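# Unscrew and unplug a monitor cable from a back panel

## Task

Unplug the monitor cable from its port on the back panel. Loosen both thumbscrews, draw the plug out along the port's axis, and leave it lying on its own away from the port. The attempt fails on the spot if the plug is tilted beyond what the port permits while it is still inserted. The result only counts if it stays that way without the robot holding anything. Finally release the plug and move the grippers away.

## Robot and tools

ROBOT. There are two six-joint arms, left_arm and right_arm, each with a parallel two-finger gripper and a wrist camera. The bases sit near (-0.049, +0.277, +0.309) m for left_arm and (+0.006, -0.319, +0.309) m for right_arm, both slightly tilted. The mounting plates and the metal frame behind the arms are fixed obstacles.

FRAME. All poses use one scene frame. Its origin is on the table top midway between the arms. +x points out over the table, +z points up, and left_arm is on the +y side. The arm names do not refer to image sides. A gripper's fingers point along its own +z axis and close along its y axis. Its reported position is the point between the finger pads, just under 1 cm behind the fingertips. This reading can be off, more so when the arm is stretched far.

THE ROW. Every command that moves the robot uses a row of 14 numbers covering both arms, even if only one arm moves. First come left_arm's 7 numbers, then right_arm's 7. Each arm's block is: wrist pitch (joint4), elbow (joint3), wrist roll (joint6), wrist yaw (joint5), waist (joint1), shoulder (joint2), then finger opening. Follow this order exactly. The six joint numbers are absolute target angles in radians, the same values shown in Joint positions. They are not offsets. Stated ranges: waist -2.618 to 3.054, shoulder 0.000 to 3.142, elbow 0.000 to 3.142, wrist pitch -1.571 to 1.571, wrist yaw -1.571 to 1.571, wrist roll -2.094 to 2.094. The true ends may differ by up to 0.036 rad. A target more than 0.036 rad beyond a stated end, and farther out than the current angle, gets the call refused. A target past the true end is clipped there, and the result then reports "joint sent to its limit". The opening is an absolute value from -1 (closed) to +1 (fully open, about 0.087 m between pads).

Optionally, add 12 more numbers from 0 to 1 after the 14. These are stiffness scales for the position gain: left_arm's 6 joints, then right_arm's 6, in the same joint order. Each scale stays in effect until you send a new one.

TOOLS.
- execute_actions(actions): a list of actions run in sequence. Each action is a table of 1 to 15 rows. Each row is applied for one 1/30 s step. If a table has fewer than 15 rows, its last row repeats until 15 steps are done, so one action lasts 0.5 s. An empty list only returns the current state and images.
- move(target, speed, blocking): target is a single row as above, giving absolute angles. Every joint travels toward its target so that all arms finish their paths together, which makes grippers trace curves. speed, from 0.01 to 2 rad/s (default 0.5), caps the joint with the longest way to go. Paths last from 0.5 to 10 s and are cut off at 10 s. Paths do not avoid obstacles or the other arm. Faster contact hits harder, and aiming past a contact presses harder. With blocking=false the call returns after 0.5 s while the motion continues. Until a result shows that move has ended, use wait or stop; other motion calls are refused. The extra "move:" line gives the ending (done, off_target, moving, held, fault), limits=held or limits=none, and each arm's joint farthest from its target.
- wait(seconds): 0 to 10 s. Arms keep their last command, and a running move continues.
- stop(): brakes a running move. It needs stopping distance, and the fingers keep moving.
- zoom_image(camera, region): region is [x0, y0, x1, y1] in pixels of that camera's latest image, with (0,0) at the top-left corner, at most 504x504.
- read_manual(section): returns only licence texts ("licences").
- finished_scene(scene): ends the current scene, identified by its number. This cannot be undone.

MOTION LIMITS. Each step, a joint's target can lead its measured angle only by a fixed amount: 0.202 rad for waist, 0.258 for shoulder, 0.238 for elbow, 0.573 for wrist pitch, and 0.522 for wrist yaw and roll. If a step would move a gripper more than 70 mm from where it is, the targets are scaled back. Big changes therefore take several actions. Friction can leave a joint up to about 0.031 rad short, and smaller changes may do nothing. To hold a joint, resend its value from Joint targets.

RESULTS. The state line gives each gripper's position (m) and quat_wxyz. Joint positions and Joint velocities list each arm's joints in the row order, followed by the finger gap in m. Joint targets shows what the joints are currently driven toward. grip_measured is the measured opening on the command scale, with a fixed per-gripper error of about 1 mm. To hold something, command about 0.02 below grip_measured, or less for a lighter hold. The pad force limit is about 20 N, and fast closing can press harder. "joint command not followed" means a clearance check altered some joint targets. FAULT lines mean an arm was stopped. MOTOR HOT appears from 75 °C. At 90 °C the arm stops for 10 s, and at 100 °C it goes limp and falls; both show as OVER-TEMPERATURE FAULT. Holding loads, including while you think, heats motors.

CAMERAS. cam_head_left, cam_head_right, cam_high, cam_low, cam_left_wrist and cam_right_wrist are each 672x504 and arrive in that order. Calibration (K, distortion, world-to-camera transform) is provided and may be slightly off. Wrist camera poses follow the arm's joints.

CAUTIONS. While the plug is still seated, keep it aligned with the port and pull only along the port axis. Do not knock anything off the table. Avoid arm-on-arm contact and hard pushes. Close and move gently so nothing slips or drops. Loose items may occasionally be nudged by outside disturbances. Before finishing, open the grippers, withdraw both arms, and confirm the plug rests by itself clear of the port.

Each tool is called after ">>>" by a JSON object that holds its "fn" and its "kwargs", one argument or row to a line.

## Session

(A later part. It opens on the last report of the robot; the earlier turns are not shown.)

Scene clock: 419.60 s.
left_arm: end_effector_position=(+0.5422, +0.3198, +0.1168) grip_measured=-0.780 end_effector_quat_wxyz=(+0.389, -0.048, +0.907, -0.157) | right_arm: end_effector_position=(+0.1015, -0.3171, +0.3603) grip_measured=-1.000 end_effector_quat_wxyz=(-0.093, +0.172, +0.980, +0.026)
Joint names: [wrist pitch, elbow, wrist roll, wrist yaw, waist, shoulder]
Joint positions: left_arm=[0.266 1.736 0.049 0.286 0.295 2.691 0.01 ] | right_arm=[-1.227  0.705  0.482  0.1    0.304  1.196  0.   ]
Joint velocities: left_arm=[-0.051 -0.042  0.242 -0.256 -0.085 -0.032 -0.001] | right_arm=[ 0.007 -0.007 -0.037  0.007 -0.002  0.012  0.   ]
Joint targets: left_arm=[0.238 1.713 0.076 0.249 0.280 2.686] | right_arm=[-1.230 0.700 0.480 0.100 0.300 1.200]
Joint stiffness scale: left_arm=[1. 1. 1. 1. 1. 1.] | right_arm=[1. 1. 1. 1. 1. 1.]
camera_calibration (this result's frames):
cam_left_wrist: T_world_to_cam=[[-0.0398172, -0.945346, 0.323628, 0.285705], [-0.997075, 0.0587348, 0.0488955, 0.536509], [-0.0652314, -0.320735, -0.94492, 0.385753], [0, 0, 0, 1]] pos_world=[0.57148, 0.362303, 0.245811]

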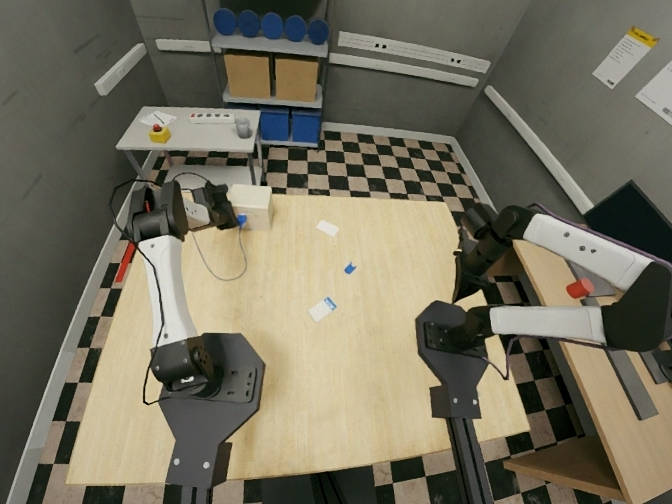

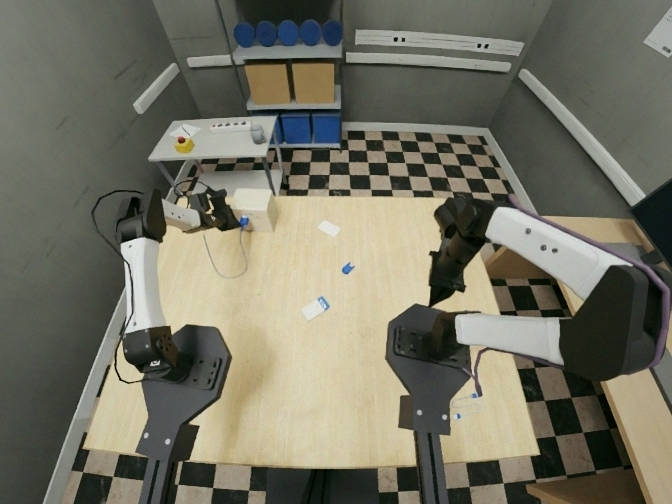

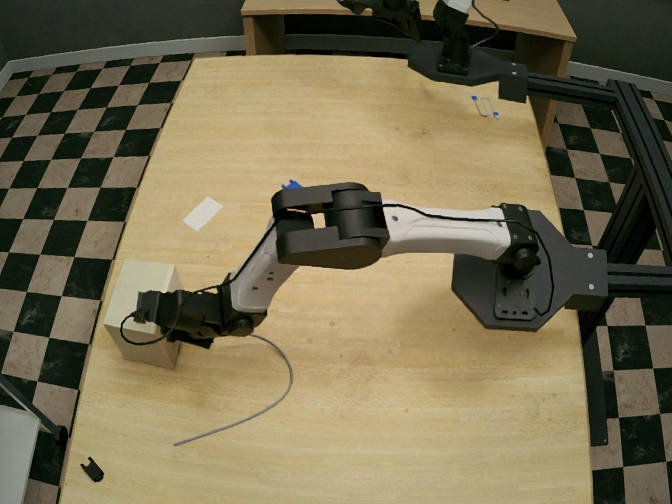

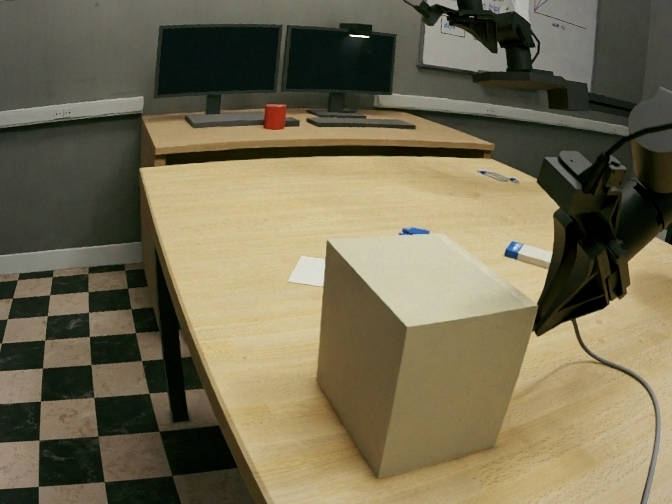

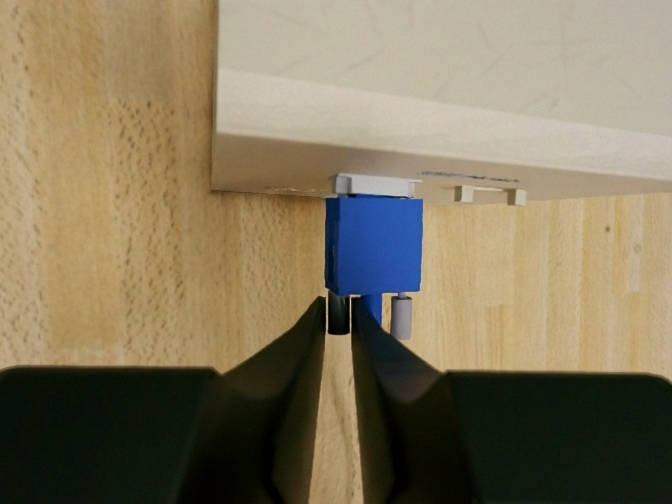

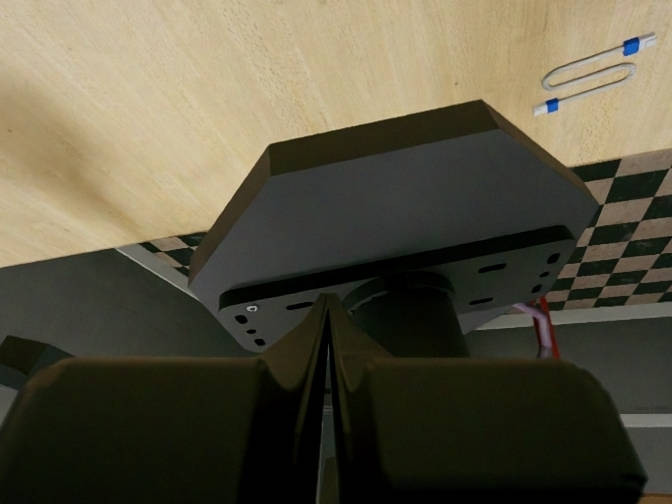

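>>> {"fn": "execute_actions", "kwargs": {
  "actions": [
    [[0.25,1.735,0.07,0.26,0.29,2.695,-0.83,-1.23,0.7,0.48,0.1,0.3,1.2,-1],[0.25,1.735,0.07,0.26,0.29,2.695,-0.86,-1.23,0.7,0.48,0.1,0.3,1.2,-1],[0.255,1.747,0.045,0.28,0.298,2.705,-1,-1.23,0.7,0.48,0.1,0.3,1.2,-1],[0.259,1.747,0.017,0.319,0.298,2.705,-1,-1.23,0.7,0.48,0.1,0.3,1.2,-1],[0.261,1.747,-0.011,0.358,0.302,2.705,-1,-1.23,0.7,0.48,0.1,0.3,1.2,-1],[0.264,1.752,-0.038,0.397,0.311,2.709,-1,-1.23,0.7,0.48,0.1,0.3,1.2,-1],[0.269,1.761,-0.066,0.436,0.323,2.718,-1,-1.23,0.7,0.48,0.1,0.3,1.2,-1],[0.277,1.77,-0.094,0.472,0.336,2.726,-1,-1.23,0.7,0.48,0.1,0.3,1.2,-1],[0.284,1.779,-0.123,0.507,0.349,2.735,-1,-1.23,0.7,0.48,0.1,0.3,1.2,-1],[0.292,1.788,-0.152,0.541,0.36,2.743,-1,-1.23,0.7,0.48,0.1,0.3,1.2,-1],[0.3,1.8,-0.181,0.576,0.371,2.756,-1,-1.23,0.7,0.48,0.1,0.3,1.2,-1],[0.311,1.811,-0.21,0.61,0.382,2.768,-1,-1.23,0.7,0.48,0.1,0.3,1.2,-1],[0.322,1.823,-0.24,0.643,0.392,2.781,-1,-1.23,0.7,0.48,0.1,0.3,1.2,-1],[0.333,1.834,-0.27,0.677,0.403,2.794,-1,-1.23,0.7,0.48,0.1,0.3,1.2,-1],[0.344,1.847,-0.3,0.71,0.412,2.808,-1,-1.23,0.7,0.48,0.1,0.3,1.2,-1]],
    [[0.359,1.86,-0.332,0.743,0.422,2.823,-1,-1.23,0.7,0.48,0.1,0.3,1.2,-1],[0.378,1.873,-0.367,0.774,0.431,2.839,-1,-1.23,0.7,0.48,0.1,0.3,1.2,-1],[0.397,1.887,-0.405,0.803,0.44,2.854,-1,-1.23,0.7,0.48,0.1,0.3,1.2,-1],[0.416,1.9,-0.442,0.832,0.449,2.87,-1,-1.23,0.7,0.48,0.1,0.3,1.2,-1],[0.435,1.915,-0.48,0.861,0.457,2.888,-1,-1.23,0.7,0.48,0.1,0.3,1.2,-1],[0.463,1.93,-0.52,0.89,0.464,2.906,-1,-1.23,0.7,0.48,0.1,0.3,1.2,-1],[0.491,1.945,-0.567,0.912,0.472,2.925,-1,-1.23,0.7,0.48,0.1,0.3,1.2,-1],[0.518,1.96,-0.613,0.934,0.479,2.943,-1,-1.23,0.7,0.48,0.1,0.3,1.2,-1],[0.546,1.976,-0.66,0.957,0.484,2.963,-1,-1.23,0.7,0.48,0.1,0.3,1.2,-1],[0.56,1.992,-0.705,0.979,0.488,2.984,-1,-1.23,0.7,0.48,0.1,0.3,1.2,-1],[0.56,2.005,-0.72,0.99,0.492,3.002,-1,-1.23,0.7,0.48,0.1,0.3,1.2,-1],[0.56,2.017,-0.72,0.99,0.496,3.018,-1,-1.23,0.7,0.48,0.1,0.3,1.2,-1],[0.56,2.027,-0.72,0.99,0.498,3.031,-1,-1.23,0.7,0.48,0.1,0.3,1.2,-1],[0.56,2.034,-0.72,0.99,0.5,3.041,-1,-1.23,0.7,0.48,0.1,0.3,1.2,-1],[0.56,2.04,-0.72,0.99,0.5,3.049,-1,-1.23,0.7,0.48,0.1,0.3,1.2,-1]]
  ]
}}

>>> {"fn": "zoom_image", "kwargs": {
  "camera": "cam_left_wrist",
  "region": [290,165,410,335]
}}

Scene clock: 422.07 s.
left_arm: end_effector_position=(+0.5394, +0.3219, +0.1139) grip_measured=-0.843 end_effector_quat_wxyz=(+0.354, -0.224, +0.753, -0.508) | right_arm: end_effector_position=(+0.1015, -0.3171, +0.3603) grip_measured=-1.000 end_effector_quat_wxyz=(-0.093, +0.172, +0.980, +0.026)
Joint names: [wrist pitch, elbow, wrist roll, wrist yaw, waist, shoulder]
Joint positions: left_arm=[ 0.526  2.014 -0.649  0.951  0.483  3.012  0.007] | right_arm=[-1.227  0.705  0.482  0.1    0.304  1.196  0.   ]
Joint velocities: left_arm=[ 0.198  0.256 -0.432  0.256  0.056  0.261  0.001] | right_arm=[-0.051  0.012 -0.007 -0.007 -0.017 -0.007  0.   ]
Joint targets: left_arm=[0.560 2.040 -0.720 0.990 0.500 3.049] | right_arm=[-1.230 0.700 0.480 0.100 0.300 1.200]
Joint stiffness scale: left_arm=[1. 1. 1. 1. 1. 1.] | right_arm=[1. 1. 1. 1. 1. 1.]
camera_calibration (this result's frames):
cam_left_wrist: T_world_to_cam=[[-0.0262707, -0.380854, 0.924262, 0.0311565], [-0.999635, 0.0159008, -0.0218609, 0.556955], [-0.00637066, -0.924498, -0.381133, 0.481872], [0, 0, 0, 1]] pos_world=[0.56064, 0.4485, 0.167036]

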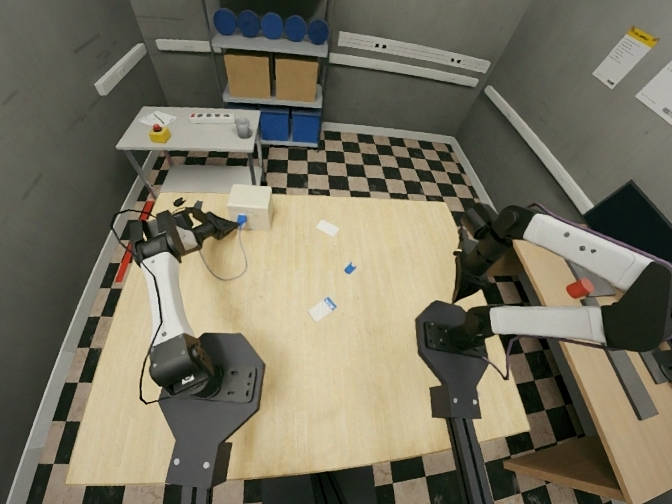

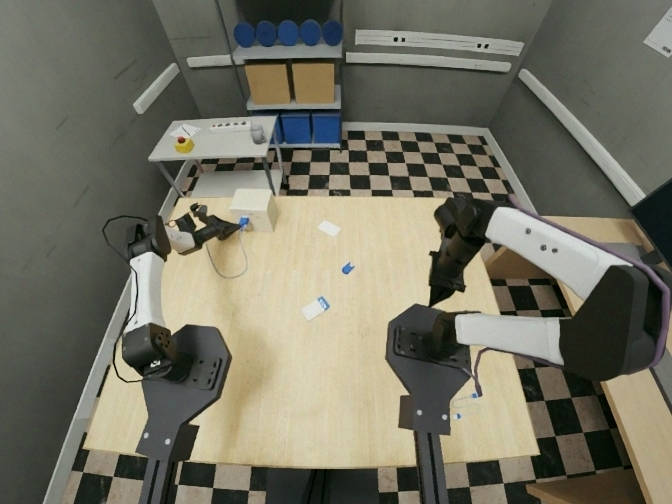

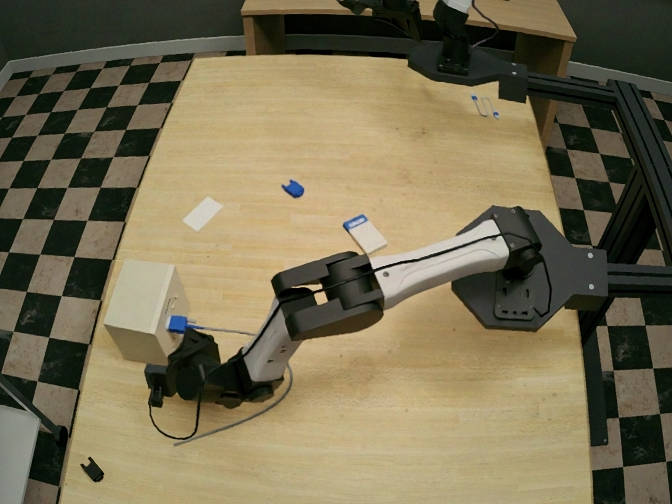

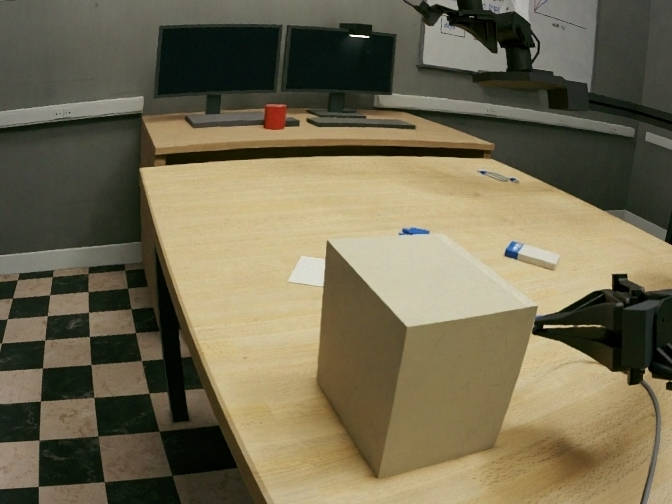

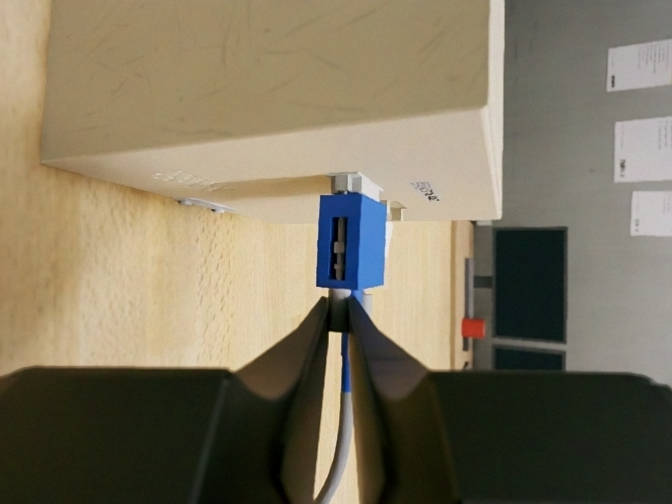

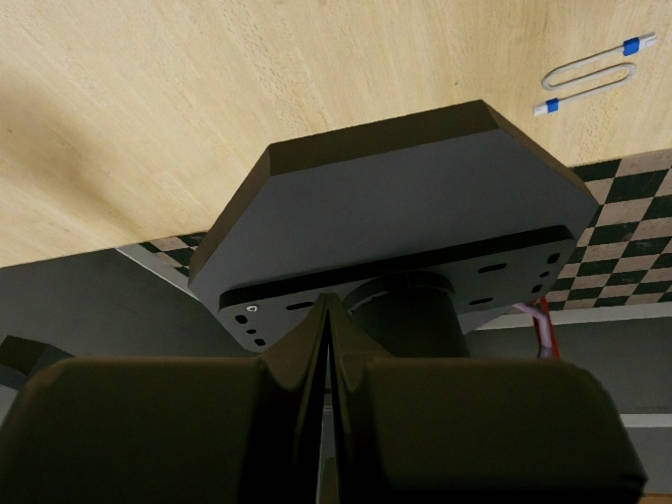

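Region (290, 165, 410, 335) of cam_left_wrist's 672x504 image, scaled by 2.965, with more detail than that image has; it fills the left 356 columns of this view, and the rest is white.

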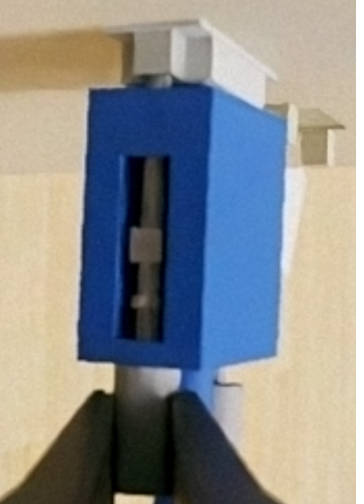

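Progressing. Return.

>>> {"fn": "execute_actions", "kwargs": {
  "actions": [
    [[0.536,2.006,-0.696,0.963,0.483,3.028,-0.72,-1.23,0.7,0.48,0.1,0.3,1.2,-1],[0.536,2.006,-0.696,0.963,0.483,3.028,-0.72,-1.23,0.7,0.48,0.1,0.3,1.2,-1],[0.507,2.006,-0.68,0.963,0.483,3.028,-0.72,-1.23,0.7,0.48,0.1,0.3,1.2,-1],[0.478,2.006,-0.635,0.941,0.483,3.028,-0.72,-1.23,0.7,0.48,0.1,0.3,1.2,-1],[0.449,2.004,-0.588,0.919,0.483,3.025,-0.72,-1.23,0.7,0.48,0.1,0.3,1.2,-1],[0.418,1.996,-0.541,0.898,0.479,3.016,-0.72,-1.23,0.7,0.48,0.1,0.3,1.2,-1],[0.392,1.98,-0.495,0.876,0.475,2.998,-0.72,-1.23,0.7,0.48,0.1,0.3,1.2,-1],[0.371,1.963,-0.453,0.851,0.47,2.978,-0.72,-1.23,0.7,0.48,0.1,0.3,1.2,-1],[0.35,1.945,-0.415,0.822,0.465,2.958,-0.72,-1.23,0.7,0.48,0.1,0.3,1.2,-1],[0.329,1.928,-0.377,0.793,0.459,2.937,-0.72,-1.23,0.7,0.48,0.1,0.3,1.2,-1],[0.31,1.913,-0.34,0.764,0.452,2.918,-0.73,-1.23,0.7,0.48,0.1,0.3,1.2,-1],[0.297,1.898,-0.303,0.735,0.445,2.9,-0.73,-1.23,0.7,0.48,0.1,0.3,1.2,-1],[0.285,1.883,-0.273,0.702,0.438,2.881,-0.74,-1.23,0.7,0.48,0.1,0.3,1.2,-1],[0.273,1.868,-0.243,0.669,0.431,2.862,-0.74,-1.23,0.7,0.48,0.1,0.3,1.2,-1],[0.262,1.853,-0.213,0.636,0.423,2.845,-0.75,-1.23,0.7,0.48,0.1,0.3,1.2,-1]],
    [[0.253,1.84,-0.182,0.603,0.414,2.83,-0.75,-1.23,0.7,0.48,0.1,0.3,1.2,-1],[0.247,1.827,-0.153,0.568,0.405,2.814,-0.76,-1.23,0.7,0.48,0.1,0.3,1.2,-1],[0.241,1.813,-0.125,0.533,0.396,2.799,-0.77,-1.23,0.7,0.48,0.1,0.3,1.2,-1],[0.235,1.8,-0.097,0.498,0.387,2.783,-0.78,-1.23,0.7,0.48,0.1,0.3,1.2,-1],[0.23,1.788,-0.069,0.462,0.377,2.771,-0.78,-1.23,0.7,0.48,0.1,0.3,1.2,-1],[0.228,1.776,-0.041,0.427,0.367,2.759,-0.79,-1.23,0.7,0.48,0.1,0.3,1.2,-1],[0.228,1.764,-0.013,0.387,0.356,2.747,-0.79,-1.23,0.7,0.48,0.1,0.3,1.2,-1],[0.228,1.753,0.015,0.348,0.345,2.736,-0.8,-1.23,0.7,0.48,0.1,0.3,1.2,-1],[0.228,1.743,0.043,0.308,0.333,2.726,-0.8,-1.23,0.7,0.48,0.1,0.3,1.2,-1],[0.228,1.734,0.07,0.269,0.321,2.717,-0.8,-1.23,0.7,0.48,0.1,0.3,1.2,-1],[0.228,1.726,0.09,0.235,0.31,2.709,-0.8,-1.23,0.7,0.48,0.1,0.3,1.2,-1],[0.228,1.72,0.09,0.235,0.3,2.702,-0.8,-1.23,0.7,0.48,0.1,0.3,1.2,-1],[0.23,1.716,0.09,0.235,0.292,2.696,-0.8,-1.23,0.7,0.48,0.1,0.3,1.2,-1],[0.234,1.713,0.09,0.235,0.286,2.691,-0.8,-1.23,0.7,0.48,0.1,0.3,1.2,-1],[0.238,1.713,0.076,0.249,0.281,2.686,-0.8,-1.23,0.7,0.48,0.1,0.3,1.2,-1]]
  ]
}}

>>> {"fn": "zoom_image", "kwargs": {
  "camera": "cam_left_wrist",
  "region": [300,165,480,345]
}}

Scene clock: 424.67 s.
left_arm: end_effector_position=(+0.5419, +0.3184, +0.1162) grip_measured=-0.800 end_effector_quat_wxyz=(+0.389, -0.050, +0.905, -0.167) | right_arm: end_effector_position=(+0.1015, -0.3171, +0.3603) grip_measured=-1.000 end_effector_quat_wxyz=(-0.093, +0.172, +0.980, +0.026)
Joint names: [wrist pitch, elbow, wrist roll, wrist yaw, waist, shoulder]
Joint positions: left_arm=[0.266 1.74  0.04  0.306 0.299 2.696 0.009] | right_arm=[-1.227  0.705  0.482  0.1    0.304  1.196  0.   ]
Joint velocities: left_arm=[-0.022 -0.12   0.286 -0.52  -0.139 -0.085  0.001] | right_arm=[ 0.051  0.007 -0.022 -0.007 -0.002 -0.022  0.   ]
Joint targets: left_arm=[0.238 1.713 0.076 0.249 0.281 2.686] | right_arm=[-1.230 0.700 0.480 0.100 0.300 1.200]
Joint stiffness scale: left_arm=[1. 1. 1. 1. 1. 1.] | right_arm=[1. 1. 1. 1. 1. 1.]
camera_calibration (this result's frames):
cam_left_wrist: T_world_to_cam=[[-0.0434263, -0.938475, 0.342605, 0.282175], [-0.996903, 0.0632108, 0.0467885, 0.535026], [-0.0655662, -0.339512, -0.938314, 0.390085], [0, 0, 0, 1]] pos_world=[0.5712, 0.363434, 0.244314]

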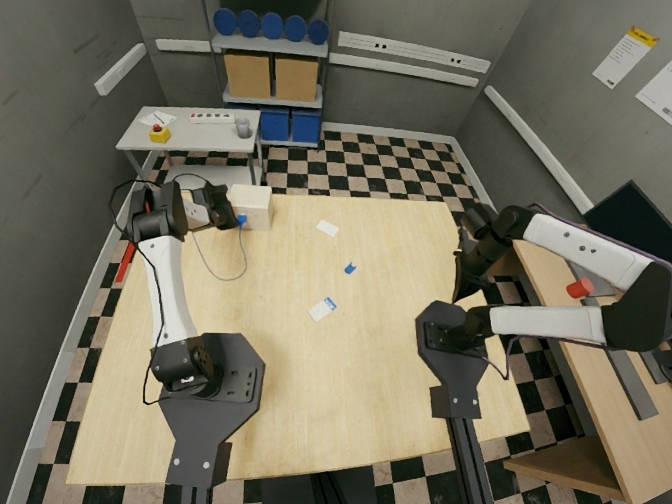

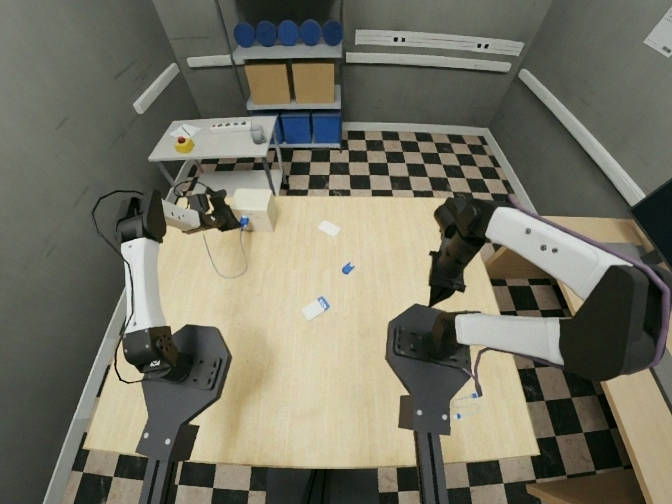

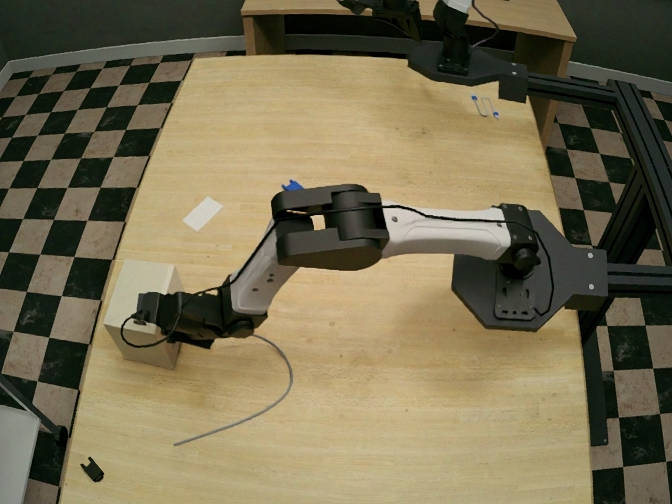

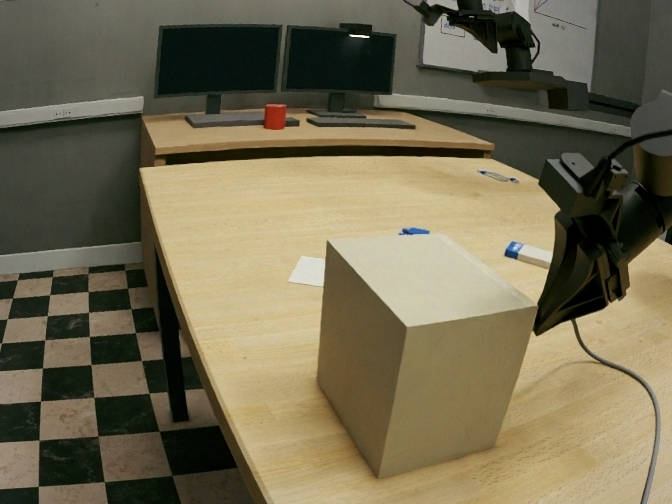

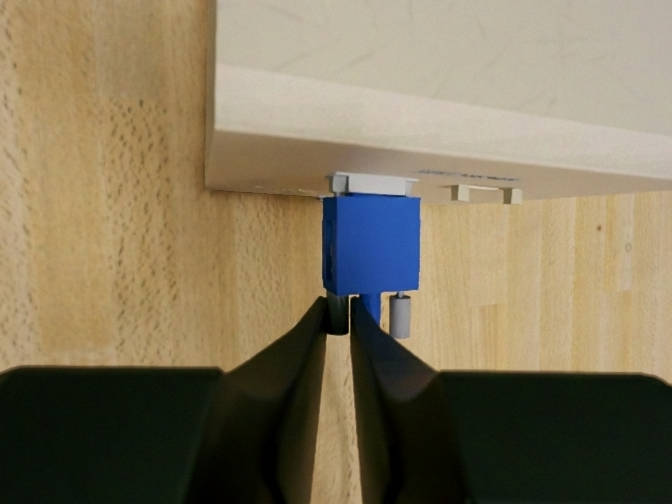

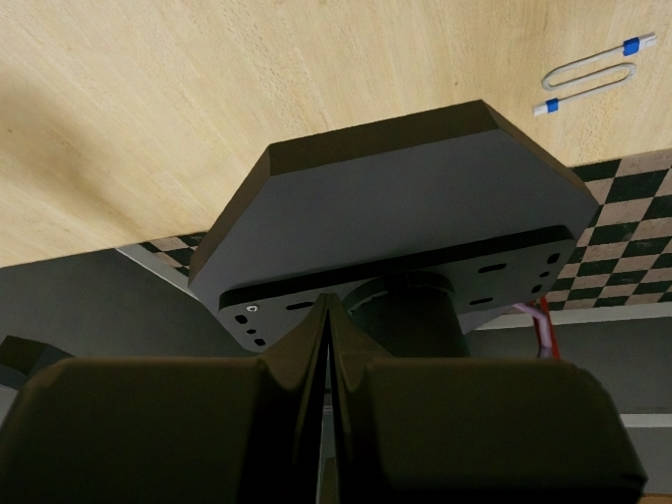

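Region (300, 165, 480, 345) of cam_left_wrist's 672x504 image, scaled by 2.800, with more detail than that image has.

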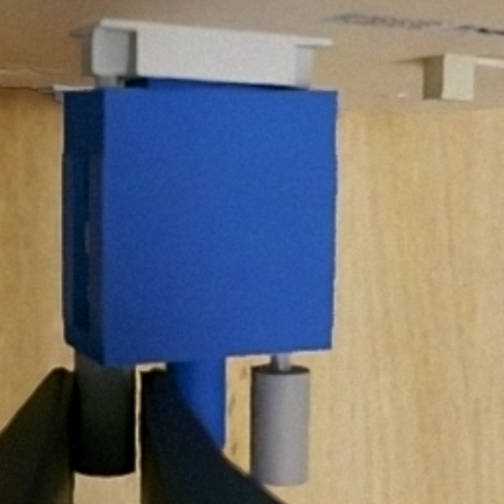

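>>> {"fn": "execute_actions", "kwargs": {
  "actions": [
    [[0.25,1.735,0.07,0.26,0.29,2.695,-0.83,-1.23,0.7,0.48,0.1,0.3,1.2,-1],[0.25,1.735,0.07,0.26,0.29,2.695,-0.86,-1.23,0.7,0.48,0.1,0.3,1.2,-1],[0.255,1.747,0.045,0.28,0.299,2.705,-1,-1.23,0.7,0.48,0.1,0.3,1.2,-1],[0.259,1.751,0.017,0.319,0.304,2.709,-1,-1.23,0.7,0.48,0.1,0.3,1.2,-1],[0.261,1.756,-0.011,0.358,0.311,2.713,-1,-1.23,0.7,0.48,0.1,0.3,1.2,-1],[0.264,1.761,-0.038,0.397,0.319,2.718,-1,-1.23,0.7,0.48,0.1,0.3,1.2,-1],[0.269,1.768,-0.066,0.436,0.328,2.724,-1,-1.23,0.7,0.48,0.1,0.3,1.2,-1],[0.277,1.775,-0.094,0.472,0.338,2.731,-1,-1.23,0.7,0.48,0.1,0.3,1.2,-1],[0.284,1.783,-0.123,0.507,0.349,2.738,-1,-1.23,0.7,0.48,0.1,0.3,1.2,-1],[0.292,1.791,-0.152,0.541,0.359,2.747,-1,-1.23,0.7,0.48,0.1,0.3,1.2,-1],[0.3,1.801,-0.181,0.576,0.369,2.757,-1,-1.23,0.7,0.48,0.1,0.3,1.2,-1],[0.311,1.811,-0.21,0.61,0.378,2.768,-1,-1.23,0.7,0.48,0.1,0.3,1.2,-1],[0.322,1.823,-0.24,0.643,0.388,2.78,-1,-1.23,0.7,0.48,0.1,0.3,1.2,-1],[0.333,1.834,-0.27,0.677,0.398,2.792,-1,-1.23,0.7,0.48,0.1,0.3,1.2,-1],[0.344,1.847,-0.3,0.71,0.407,2.806,-1,-1.23,0.7,0.48,0.1,0.3,1.2,-1]],
    [[0.359,1.86,-0.332,0.743,0.417,2.821,-1,-1.23,0.7,0.48,0.1,0.3,1.2,-1],[0.378,1.873,-0.367,0.774,0.426,2.837,-1,-1.23,0.7,0.48,0.1,0.3,1.2,-1],[0.397,1.887,-0.405,0.803,0.435,2.852,-1,-1.23,0.7,0.48,0.1,0.3,1.2,-1],[0.416,1.9,-0.442,0.832,0.444,2.868,-1,-1.23,0.7,0.48,0.1,0.3,1.2,-1],[0.435,1.915,-0.48,0.861,0.453,2.886,-1,-1.23,0.7,0.48,0.1,0.3,1.2,-1],[0.463,1.93,-0.52,0.89,0.46,2.904,-1,-1.23,0.7,0.48,0.1,0.3,1.2,-1],[0.491,1.945,-0.567,0.912,0.468,2.923,-1,-1.23,0.7,0.48,0.1,0.3,1.2,-1],[0.518,1.96,-0.613,0.934,0.475,2.941,-1,-1.23,0.7,0.48,0.1,0.3,1.2,-1],[0.546,1.976,-0.66,0.957,0.481,2.961,-1,-1.23,0.7,0.48,0.1,0.3,1.2,-1],[0.56,1.992,-0.705,0.979,0.485,2.982,-1,-1.23,0.7,0.48,0.1,0.3,1.2,-1],[0.56,2.005,-0.72,0.99,0.49,3.0,-1,-1.23,0.7,0.48,0.1,0.3,1.2,-1],[0.56,2.017,-0.72,0.99,0.494,3.016,-1,-1.23,0.7,0.48,0.1,0.3,1.2,-1],[0.56,2.027,-0.72,0.99,0.497,3.03,-1,-1.23,0.7,0.48,0.1,0.3,1.2,-1],[0.56,2.034,-0.72,0.99,0.498,3.04,-1,-1.23,0.7,0.48,0.1,0.3,1.2,-1],[0.56,2.04,-0.72,0.99,0.499,3.049,-1,-1.23,0.7,0.48,0.1,0.3,1.2,-1]]
  ]
}}

Scene clock: 427.97 s.
left_arm: end_effector_position=(+0.5393, +0.3217, +0.1137) grip_measured=-0.843 end_effector_quat_wxyz=(+0.353, -0.224, +0.753, -0.508) | right_arm: end_effector_position=(+0.1015, -0.3171, +0.3603) grip_measured=-1.000 end_effector_quat_wxyz=(-0.093, +0.172, +0.980, +0.026)
Joint names: [wrist pitch, elbow, wrist roll, wrist yaw, waist, shoulder]
Joint positions: left_arm=[ 0.524  2.014 -0.648  0.95   0.483  3.012  0.007] | right_arm=[-1.227  0.705  0.482  0.1    0.304  1.196  0.   ]
Joint velocities: left_arm=[ 0.227  0.271 -0.491  0.256  0.012  0.276 -0.   ] | right_arm=[ 0.037  0.002 -0.095  0.037 -0.012 -0.002  0.   ]
Joint targets: left_arm=[0.560 2.040 -0.720 0.990 0.499 3.049] | right_arm=[-1.230 0.700 0.480 0.100 0.300 1.200]
Joint stiffness scale: left_arm=[1. 1. 1. 1. 1. 1.] | right_arm=[1. 1. 1. 1. 1. 1.]
camera_calibration (this result's frames):
cam_left_wrist: T_world_to_cam=[[-0.0252394, -0.381302, 0.924106, 0.0308456], [-0.999656, 0.0161902, -0.0206225, 0.556632], [-0.00709807, -0.924309, -0.38158, 0.481978], [0, 0, 0, 1]] pos_world=[0.56064, 0.448246, 0.166888]

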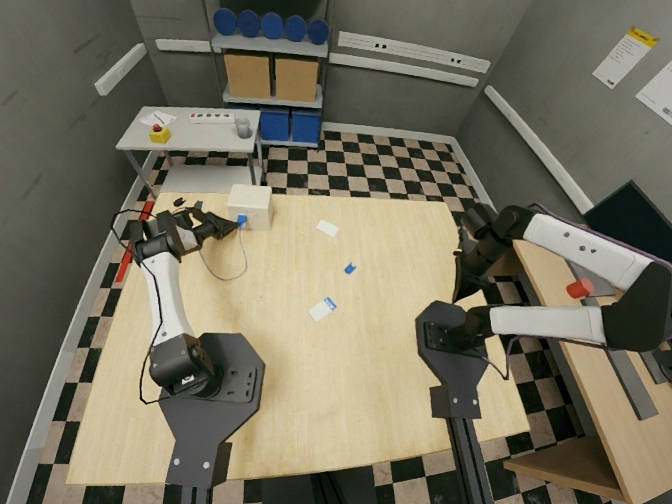

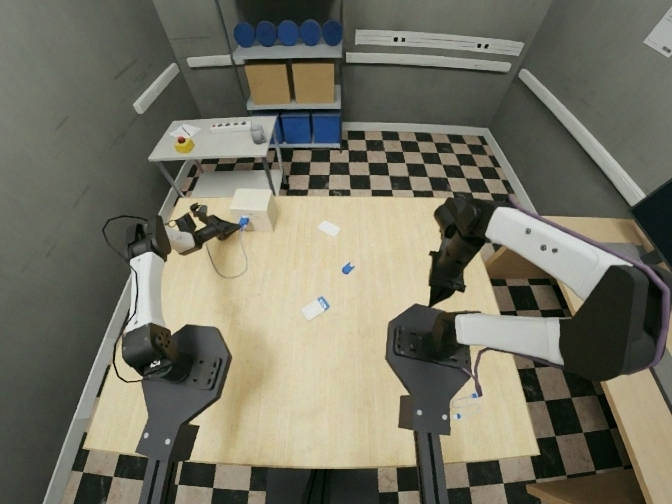

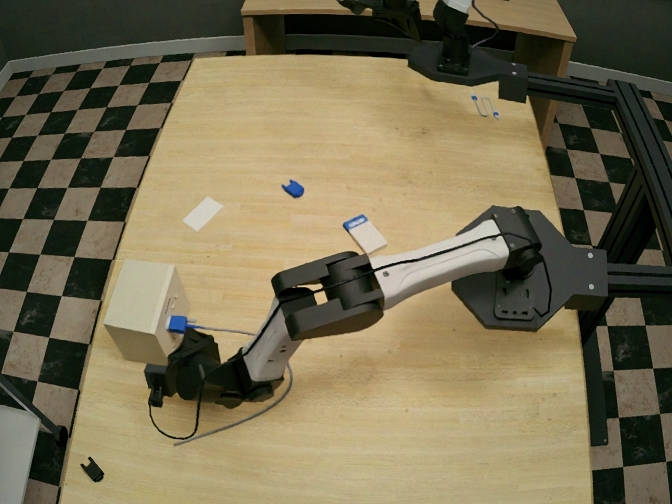

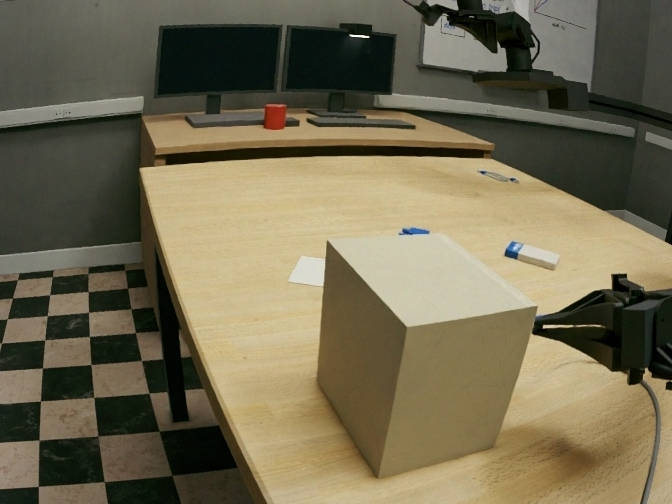

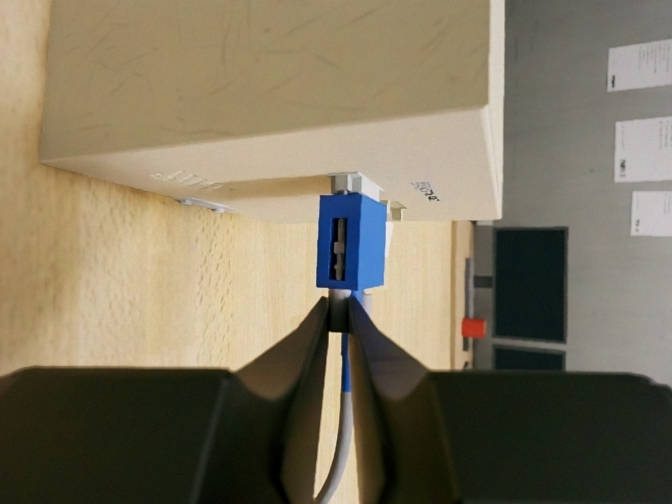

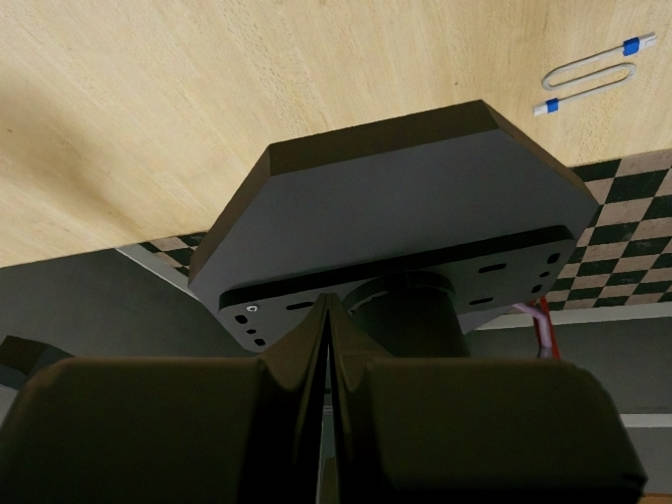

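>>> {"fn": "execute_actions", "kwargs": {
  "actions": [
    [[0.536,2.006,-0.696,0.963,0.483,3.028,-0.72,-1.23,0.7,0.48,0.1,0.3,1.2,-1],[0.536,2.006,-0.696,0.963,0.483,3.028,-0.72,-1.23,0.7,0.48,0.1,0.3,1.2,-1],[0.507,2.006,-0.68,0.963,0.483,3.028,-0.72,-1.23,0.7,0.48,0.1,0.3,1.2,-1],[0.478,1.998,-0.635,0.941,0.481,3.018,-0.72,-1.23,0.7,0.48,0.1,0.3,1.2,-1],[0.449,1.99,-0.588,0.919,0.478,3.008,-0.72,-1.23,0.7,0.48,0.1,0.3,1.2,-1],[0.418,1.98,-0.541,0.898,0.475,2.996,-0.72,-1.23,0.7,0.48,0.1,0.3,1.2,-1],[0.392,1.968,-0.495,0.876,0.472,2.982,-0.72,-1.23,0.7,0.48,0.1,0.3,1.2,-1],[0.371,1.955,-0.453,0.851,0.468,2.966,-0.72,-1.23,0.7,0.48,0.1,0.3,1.2,-1],[0.35,1.941,-0.415,0.822,0.464,2.95,-0.72,-1.23,0.7,0.48,0.1,0.3,1.2,-1],[0.329,1.926,-0.377,0.793,0.458,2.933,-0.72,-1.23,0.7,0.48,0.1,0.3,1.2,-1],[0.31,1.912,-0.34,0.764,0.452,2.916,-0.73,-1.23,0.7,0.48,0.1,0.3,1.2,-1],[0.297,1.898,-0.303,0.735,0.446,2.899,-0.73,-1.23,0.7,0.48,0.1,0.3,1.2,-1],[0.285,1.883,-0.273,0.702,0.439,2.881,-0.74,-1.23,0.7,0.48,0.1,0.3,1.2,-1],[0.273,1.868,-0.243,0.669,0.432,2.862,-0.74,-1.23,0.7,0.48,0.1,0.3,1.2,-1],[0.262,1.853,-0.213,0.636,0.425,2.845,-0.75,-1.23,0.7,0.48,0.1,0.3,1.2,-1]],
    [[0.253,1.84,-0.182,0.603,0.416,2.83,-0.75,-1.23,0.7,0.48,0.1,0.3,1.2,-1],[0.247,1.827,-0.153,0.568,0.407,2.814,-0.76,-1.23,0.7,0.48,0.1,0.3,1.2,-1],[0.241,1.813,-0.125,0.533,0.398,2.799,-0.77,-1.23,0.7,0.48,0.1,0.3,1.2,-1],[0.235,1.8,-0.097,0.498,0.389,2.783,-0.78,-1.23,0.7,0.48,0.1,0.3,1.2,-1],[0.23,1.788,-0.069,0.462,0.379,2.771,-0.78,-1.23,0.7,0.48,0.1,0.3,1.2,-1],[0.228,1.776,-0.041,0.427,0.368,2.759,-0.79,-1.23,0.7,0.48,0.1,0.3,1.2,-1],[0.228,1.764,-0.013,0.387,0.357,2.747,-0.79,-1.23,0.7,0.48,0.1,0.3,1.2,-1],[0.228,1.753,0.015,0.348,0.346,2.736,-0.79,-1.23,0.7,0.48,0.1,0.3,1.2,-1],[0.228,1.743,0.043,0.308,0.334,2.726,-0.79,-1.23,0.7,0.48,0.1,0.3,1.2,-1],[0.228,1.734,0.07,0.269,0.322,2.717,-0.79,-1.23,0.7,0.48,0.1,0.3,1.2,-1],[0.228,1.725,0.098,0.23,0.31,2.708,-0.79,-1.23,0.7,0.48,0.1,0.3,1.2,-1],[0.228,1.717,0.126,0.19,0.298,2.699,-0.79,-1.23,0.7,0.48,0.1,0.3,1.2,-1],[0.23,1.713,0.14,0.17,0.287,2.691,-0.79,-1.23,0.7,0.48,0.1,0.3,1.2,-1],[0.234,1.713,0.13,0.18,0.281,2.686,-0.79,-1.23,0.7,0.48,0.1,0.3,1.2,-1],[0.238,1.713,0.076,0.249,0.282,2.686,-0.79,-1.23,0.7,0.48,0.1,0.3,1.2,-1]]
  ]
}}

>>> {"fn": "zoom_image", "kwargs": {
  "camera": "cam_left_wrist",
  "region": [300,165,480,345]
}}

Scene clock: 430.27 s.
left_arm: end_effector_position=(+0.5413, +0.3177, +0.1156) grip_measured=-0.790 end_effector_quat_wxyz=(+0.387, -0.043, +0.907, -0.158) | right_arm: end_effector_position=(+0.1015, -0.3171, +0.3603) grip_measured=-1.000 end_effector_quat_wxyz=(-0.093, +0.172, +0.980, +0.026)
Joint names: [wrist pitch, elbow, wrist roll, wrist yaw, waist, shoulder]
Joint positions: left_arm=[0.261 1.738 0.056 0.291 0.293 2.694 0.009] | right_arm=[-1.227  0.705  0.482  0.1    0.304  1.196  0.   ]
Joint velocities: left_arm=[ 0.022 -0.085  0.227 -0.667 -0.242 -0.1   -0.001] | right_arm=[-0.022 -0.012 -0.007  0.066  0.012  0.007  0.   ]
Joint targets: left_arm=[0.238 1.713 0.076 0.249 0.282 2.686] | right_arm=[-1.230 0.700 0.480 0.100 0.300 1.200]
Joint stiffness scale: left_arm=[1. 1. 1. 1. 1. 1.] | right_arm=[1. 1. 1. 1. 1. 1.]
camera_calibration (this result's frames):
cam_left_wrist: T_world_to_cam=[[-0.0485326, -0.945123, 0.323091, 0.288844], [-0.996315, 0.0687112, 0.0513378, 0.531891], [-0.0707205, -0.319408, -0.944975, 0.386407], [0, 0, 0, 1]] pos_world=[0.571276, 0.359868, 0.244516]

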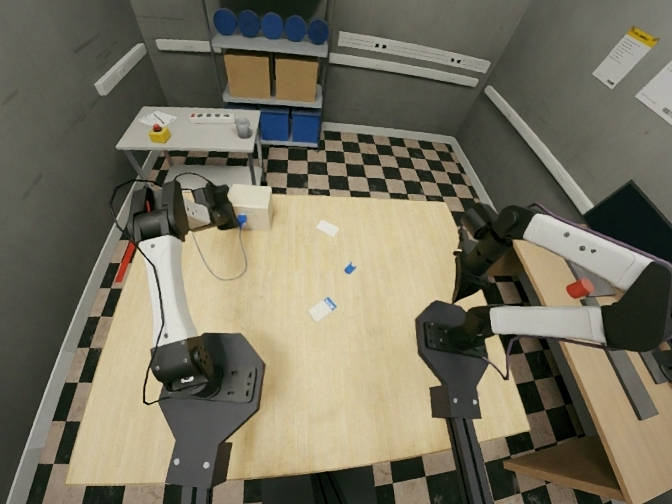

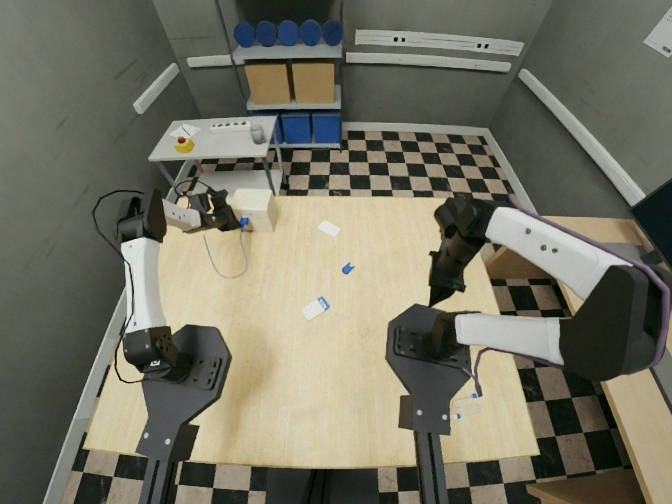

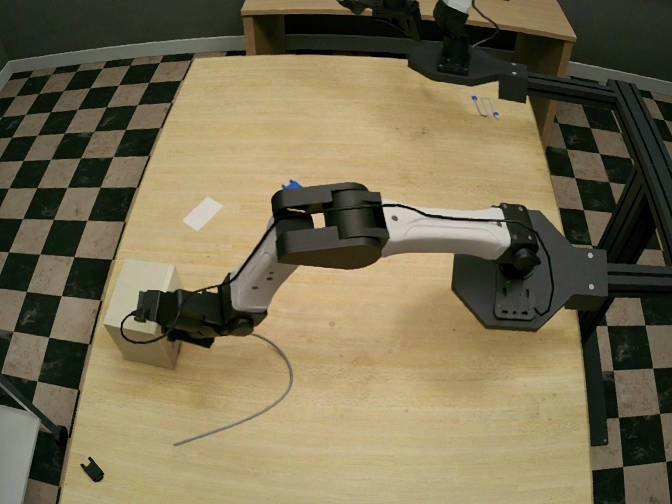

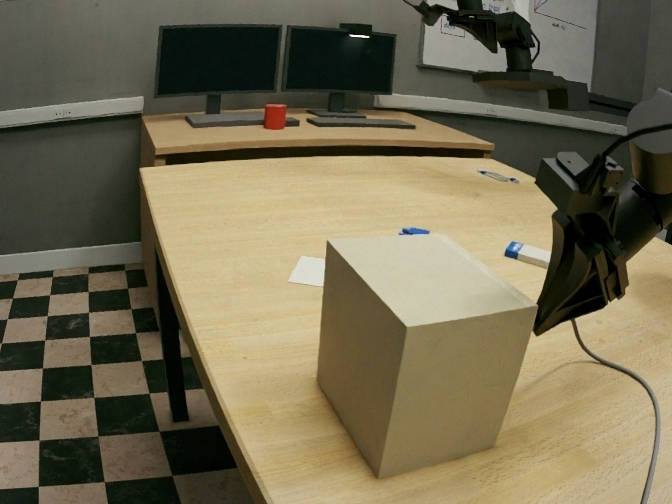

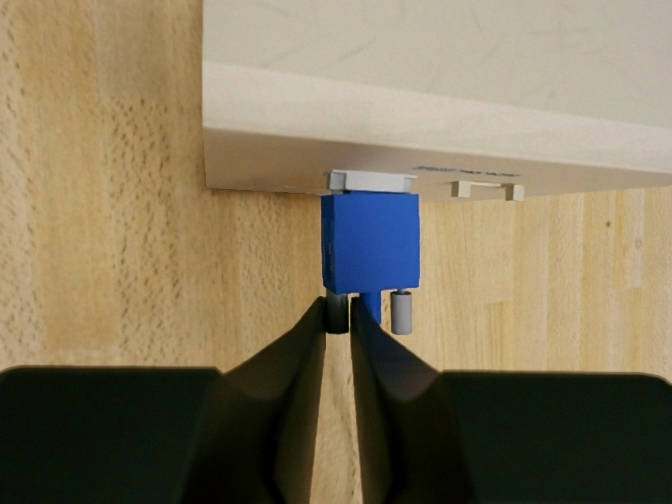

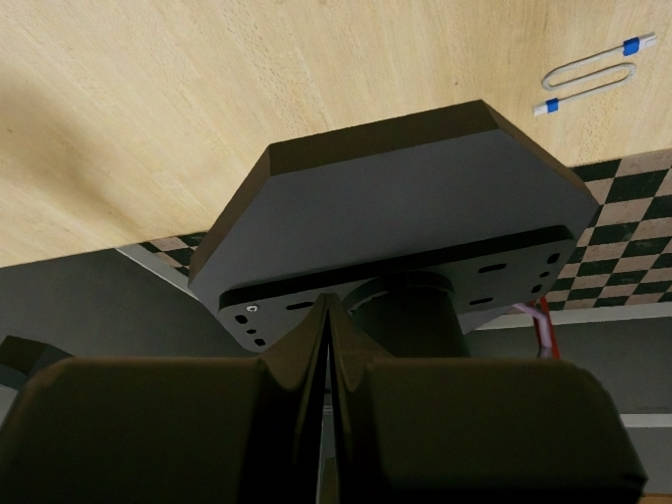

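Region (300, 165, 480, 345) of cam_left_wrist's 672x504 image, scaled by 2.800, with more detail than that image has.

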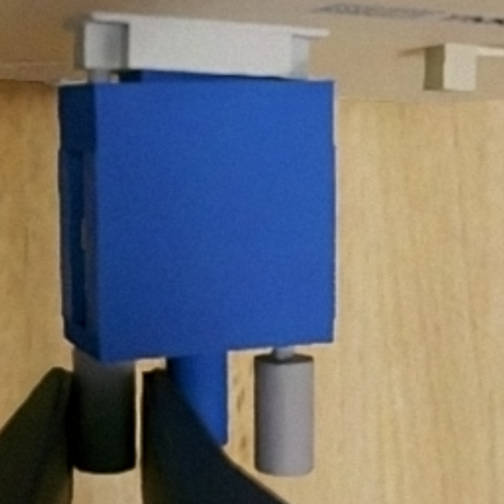

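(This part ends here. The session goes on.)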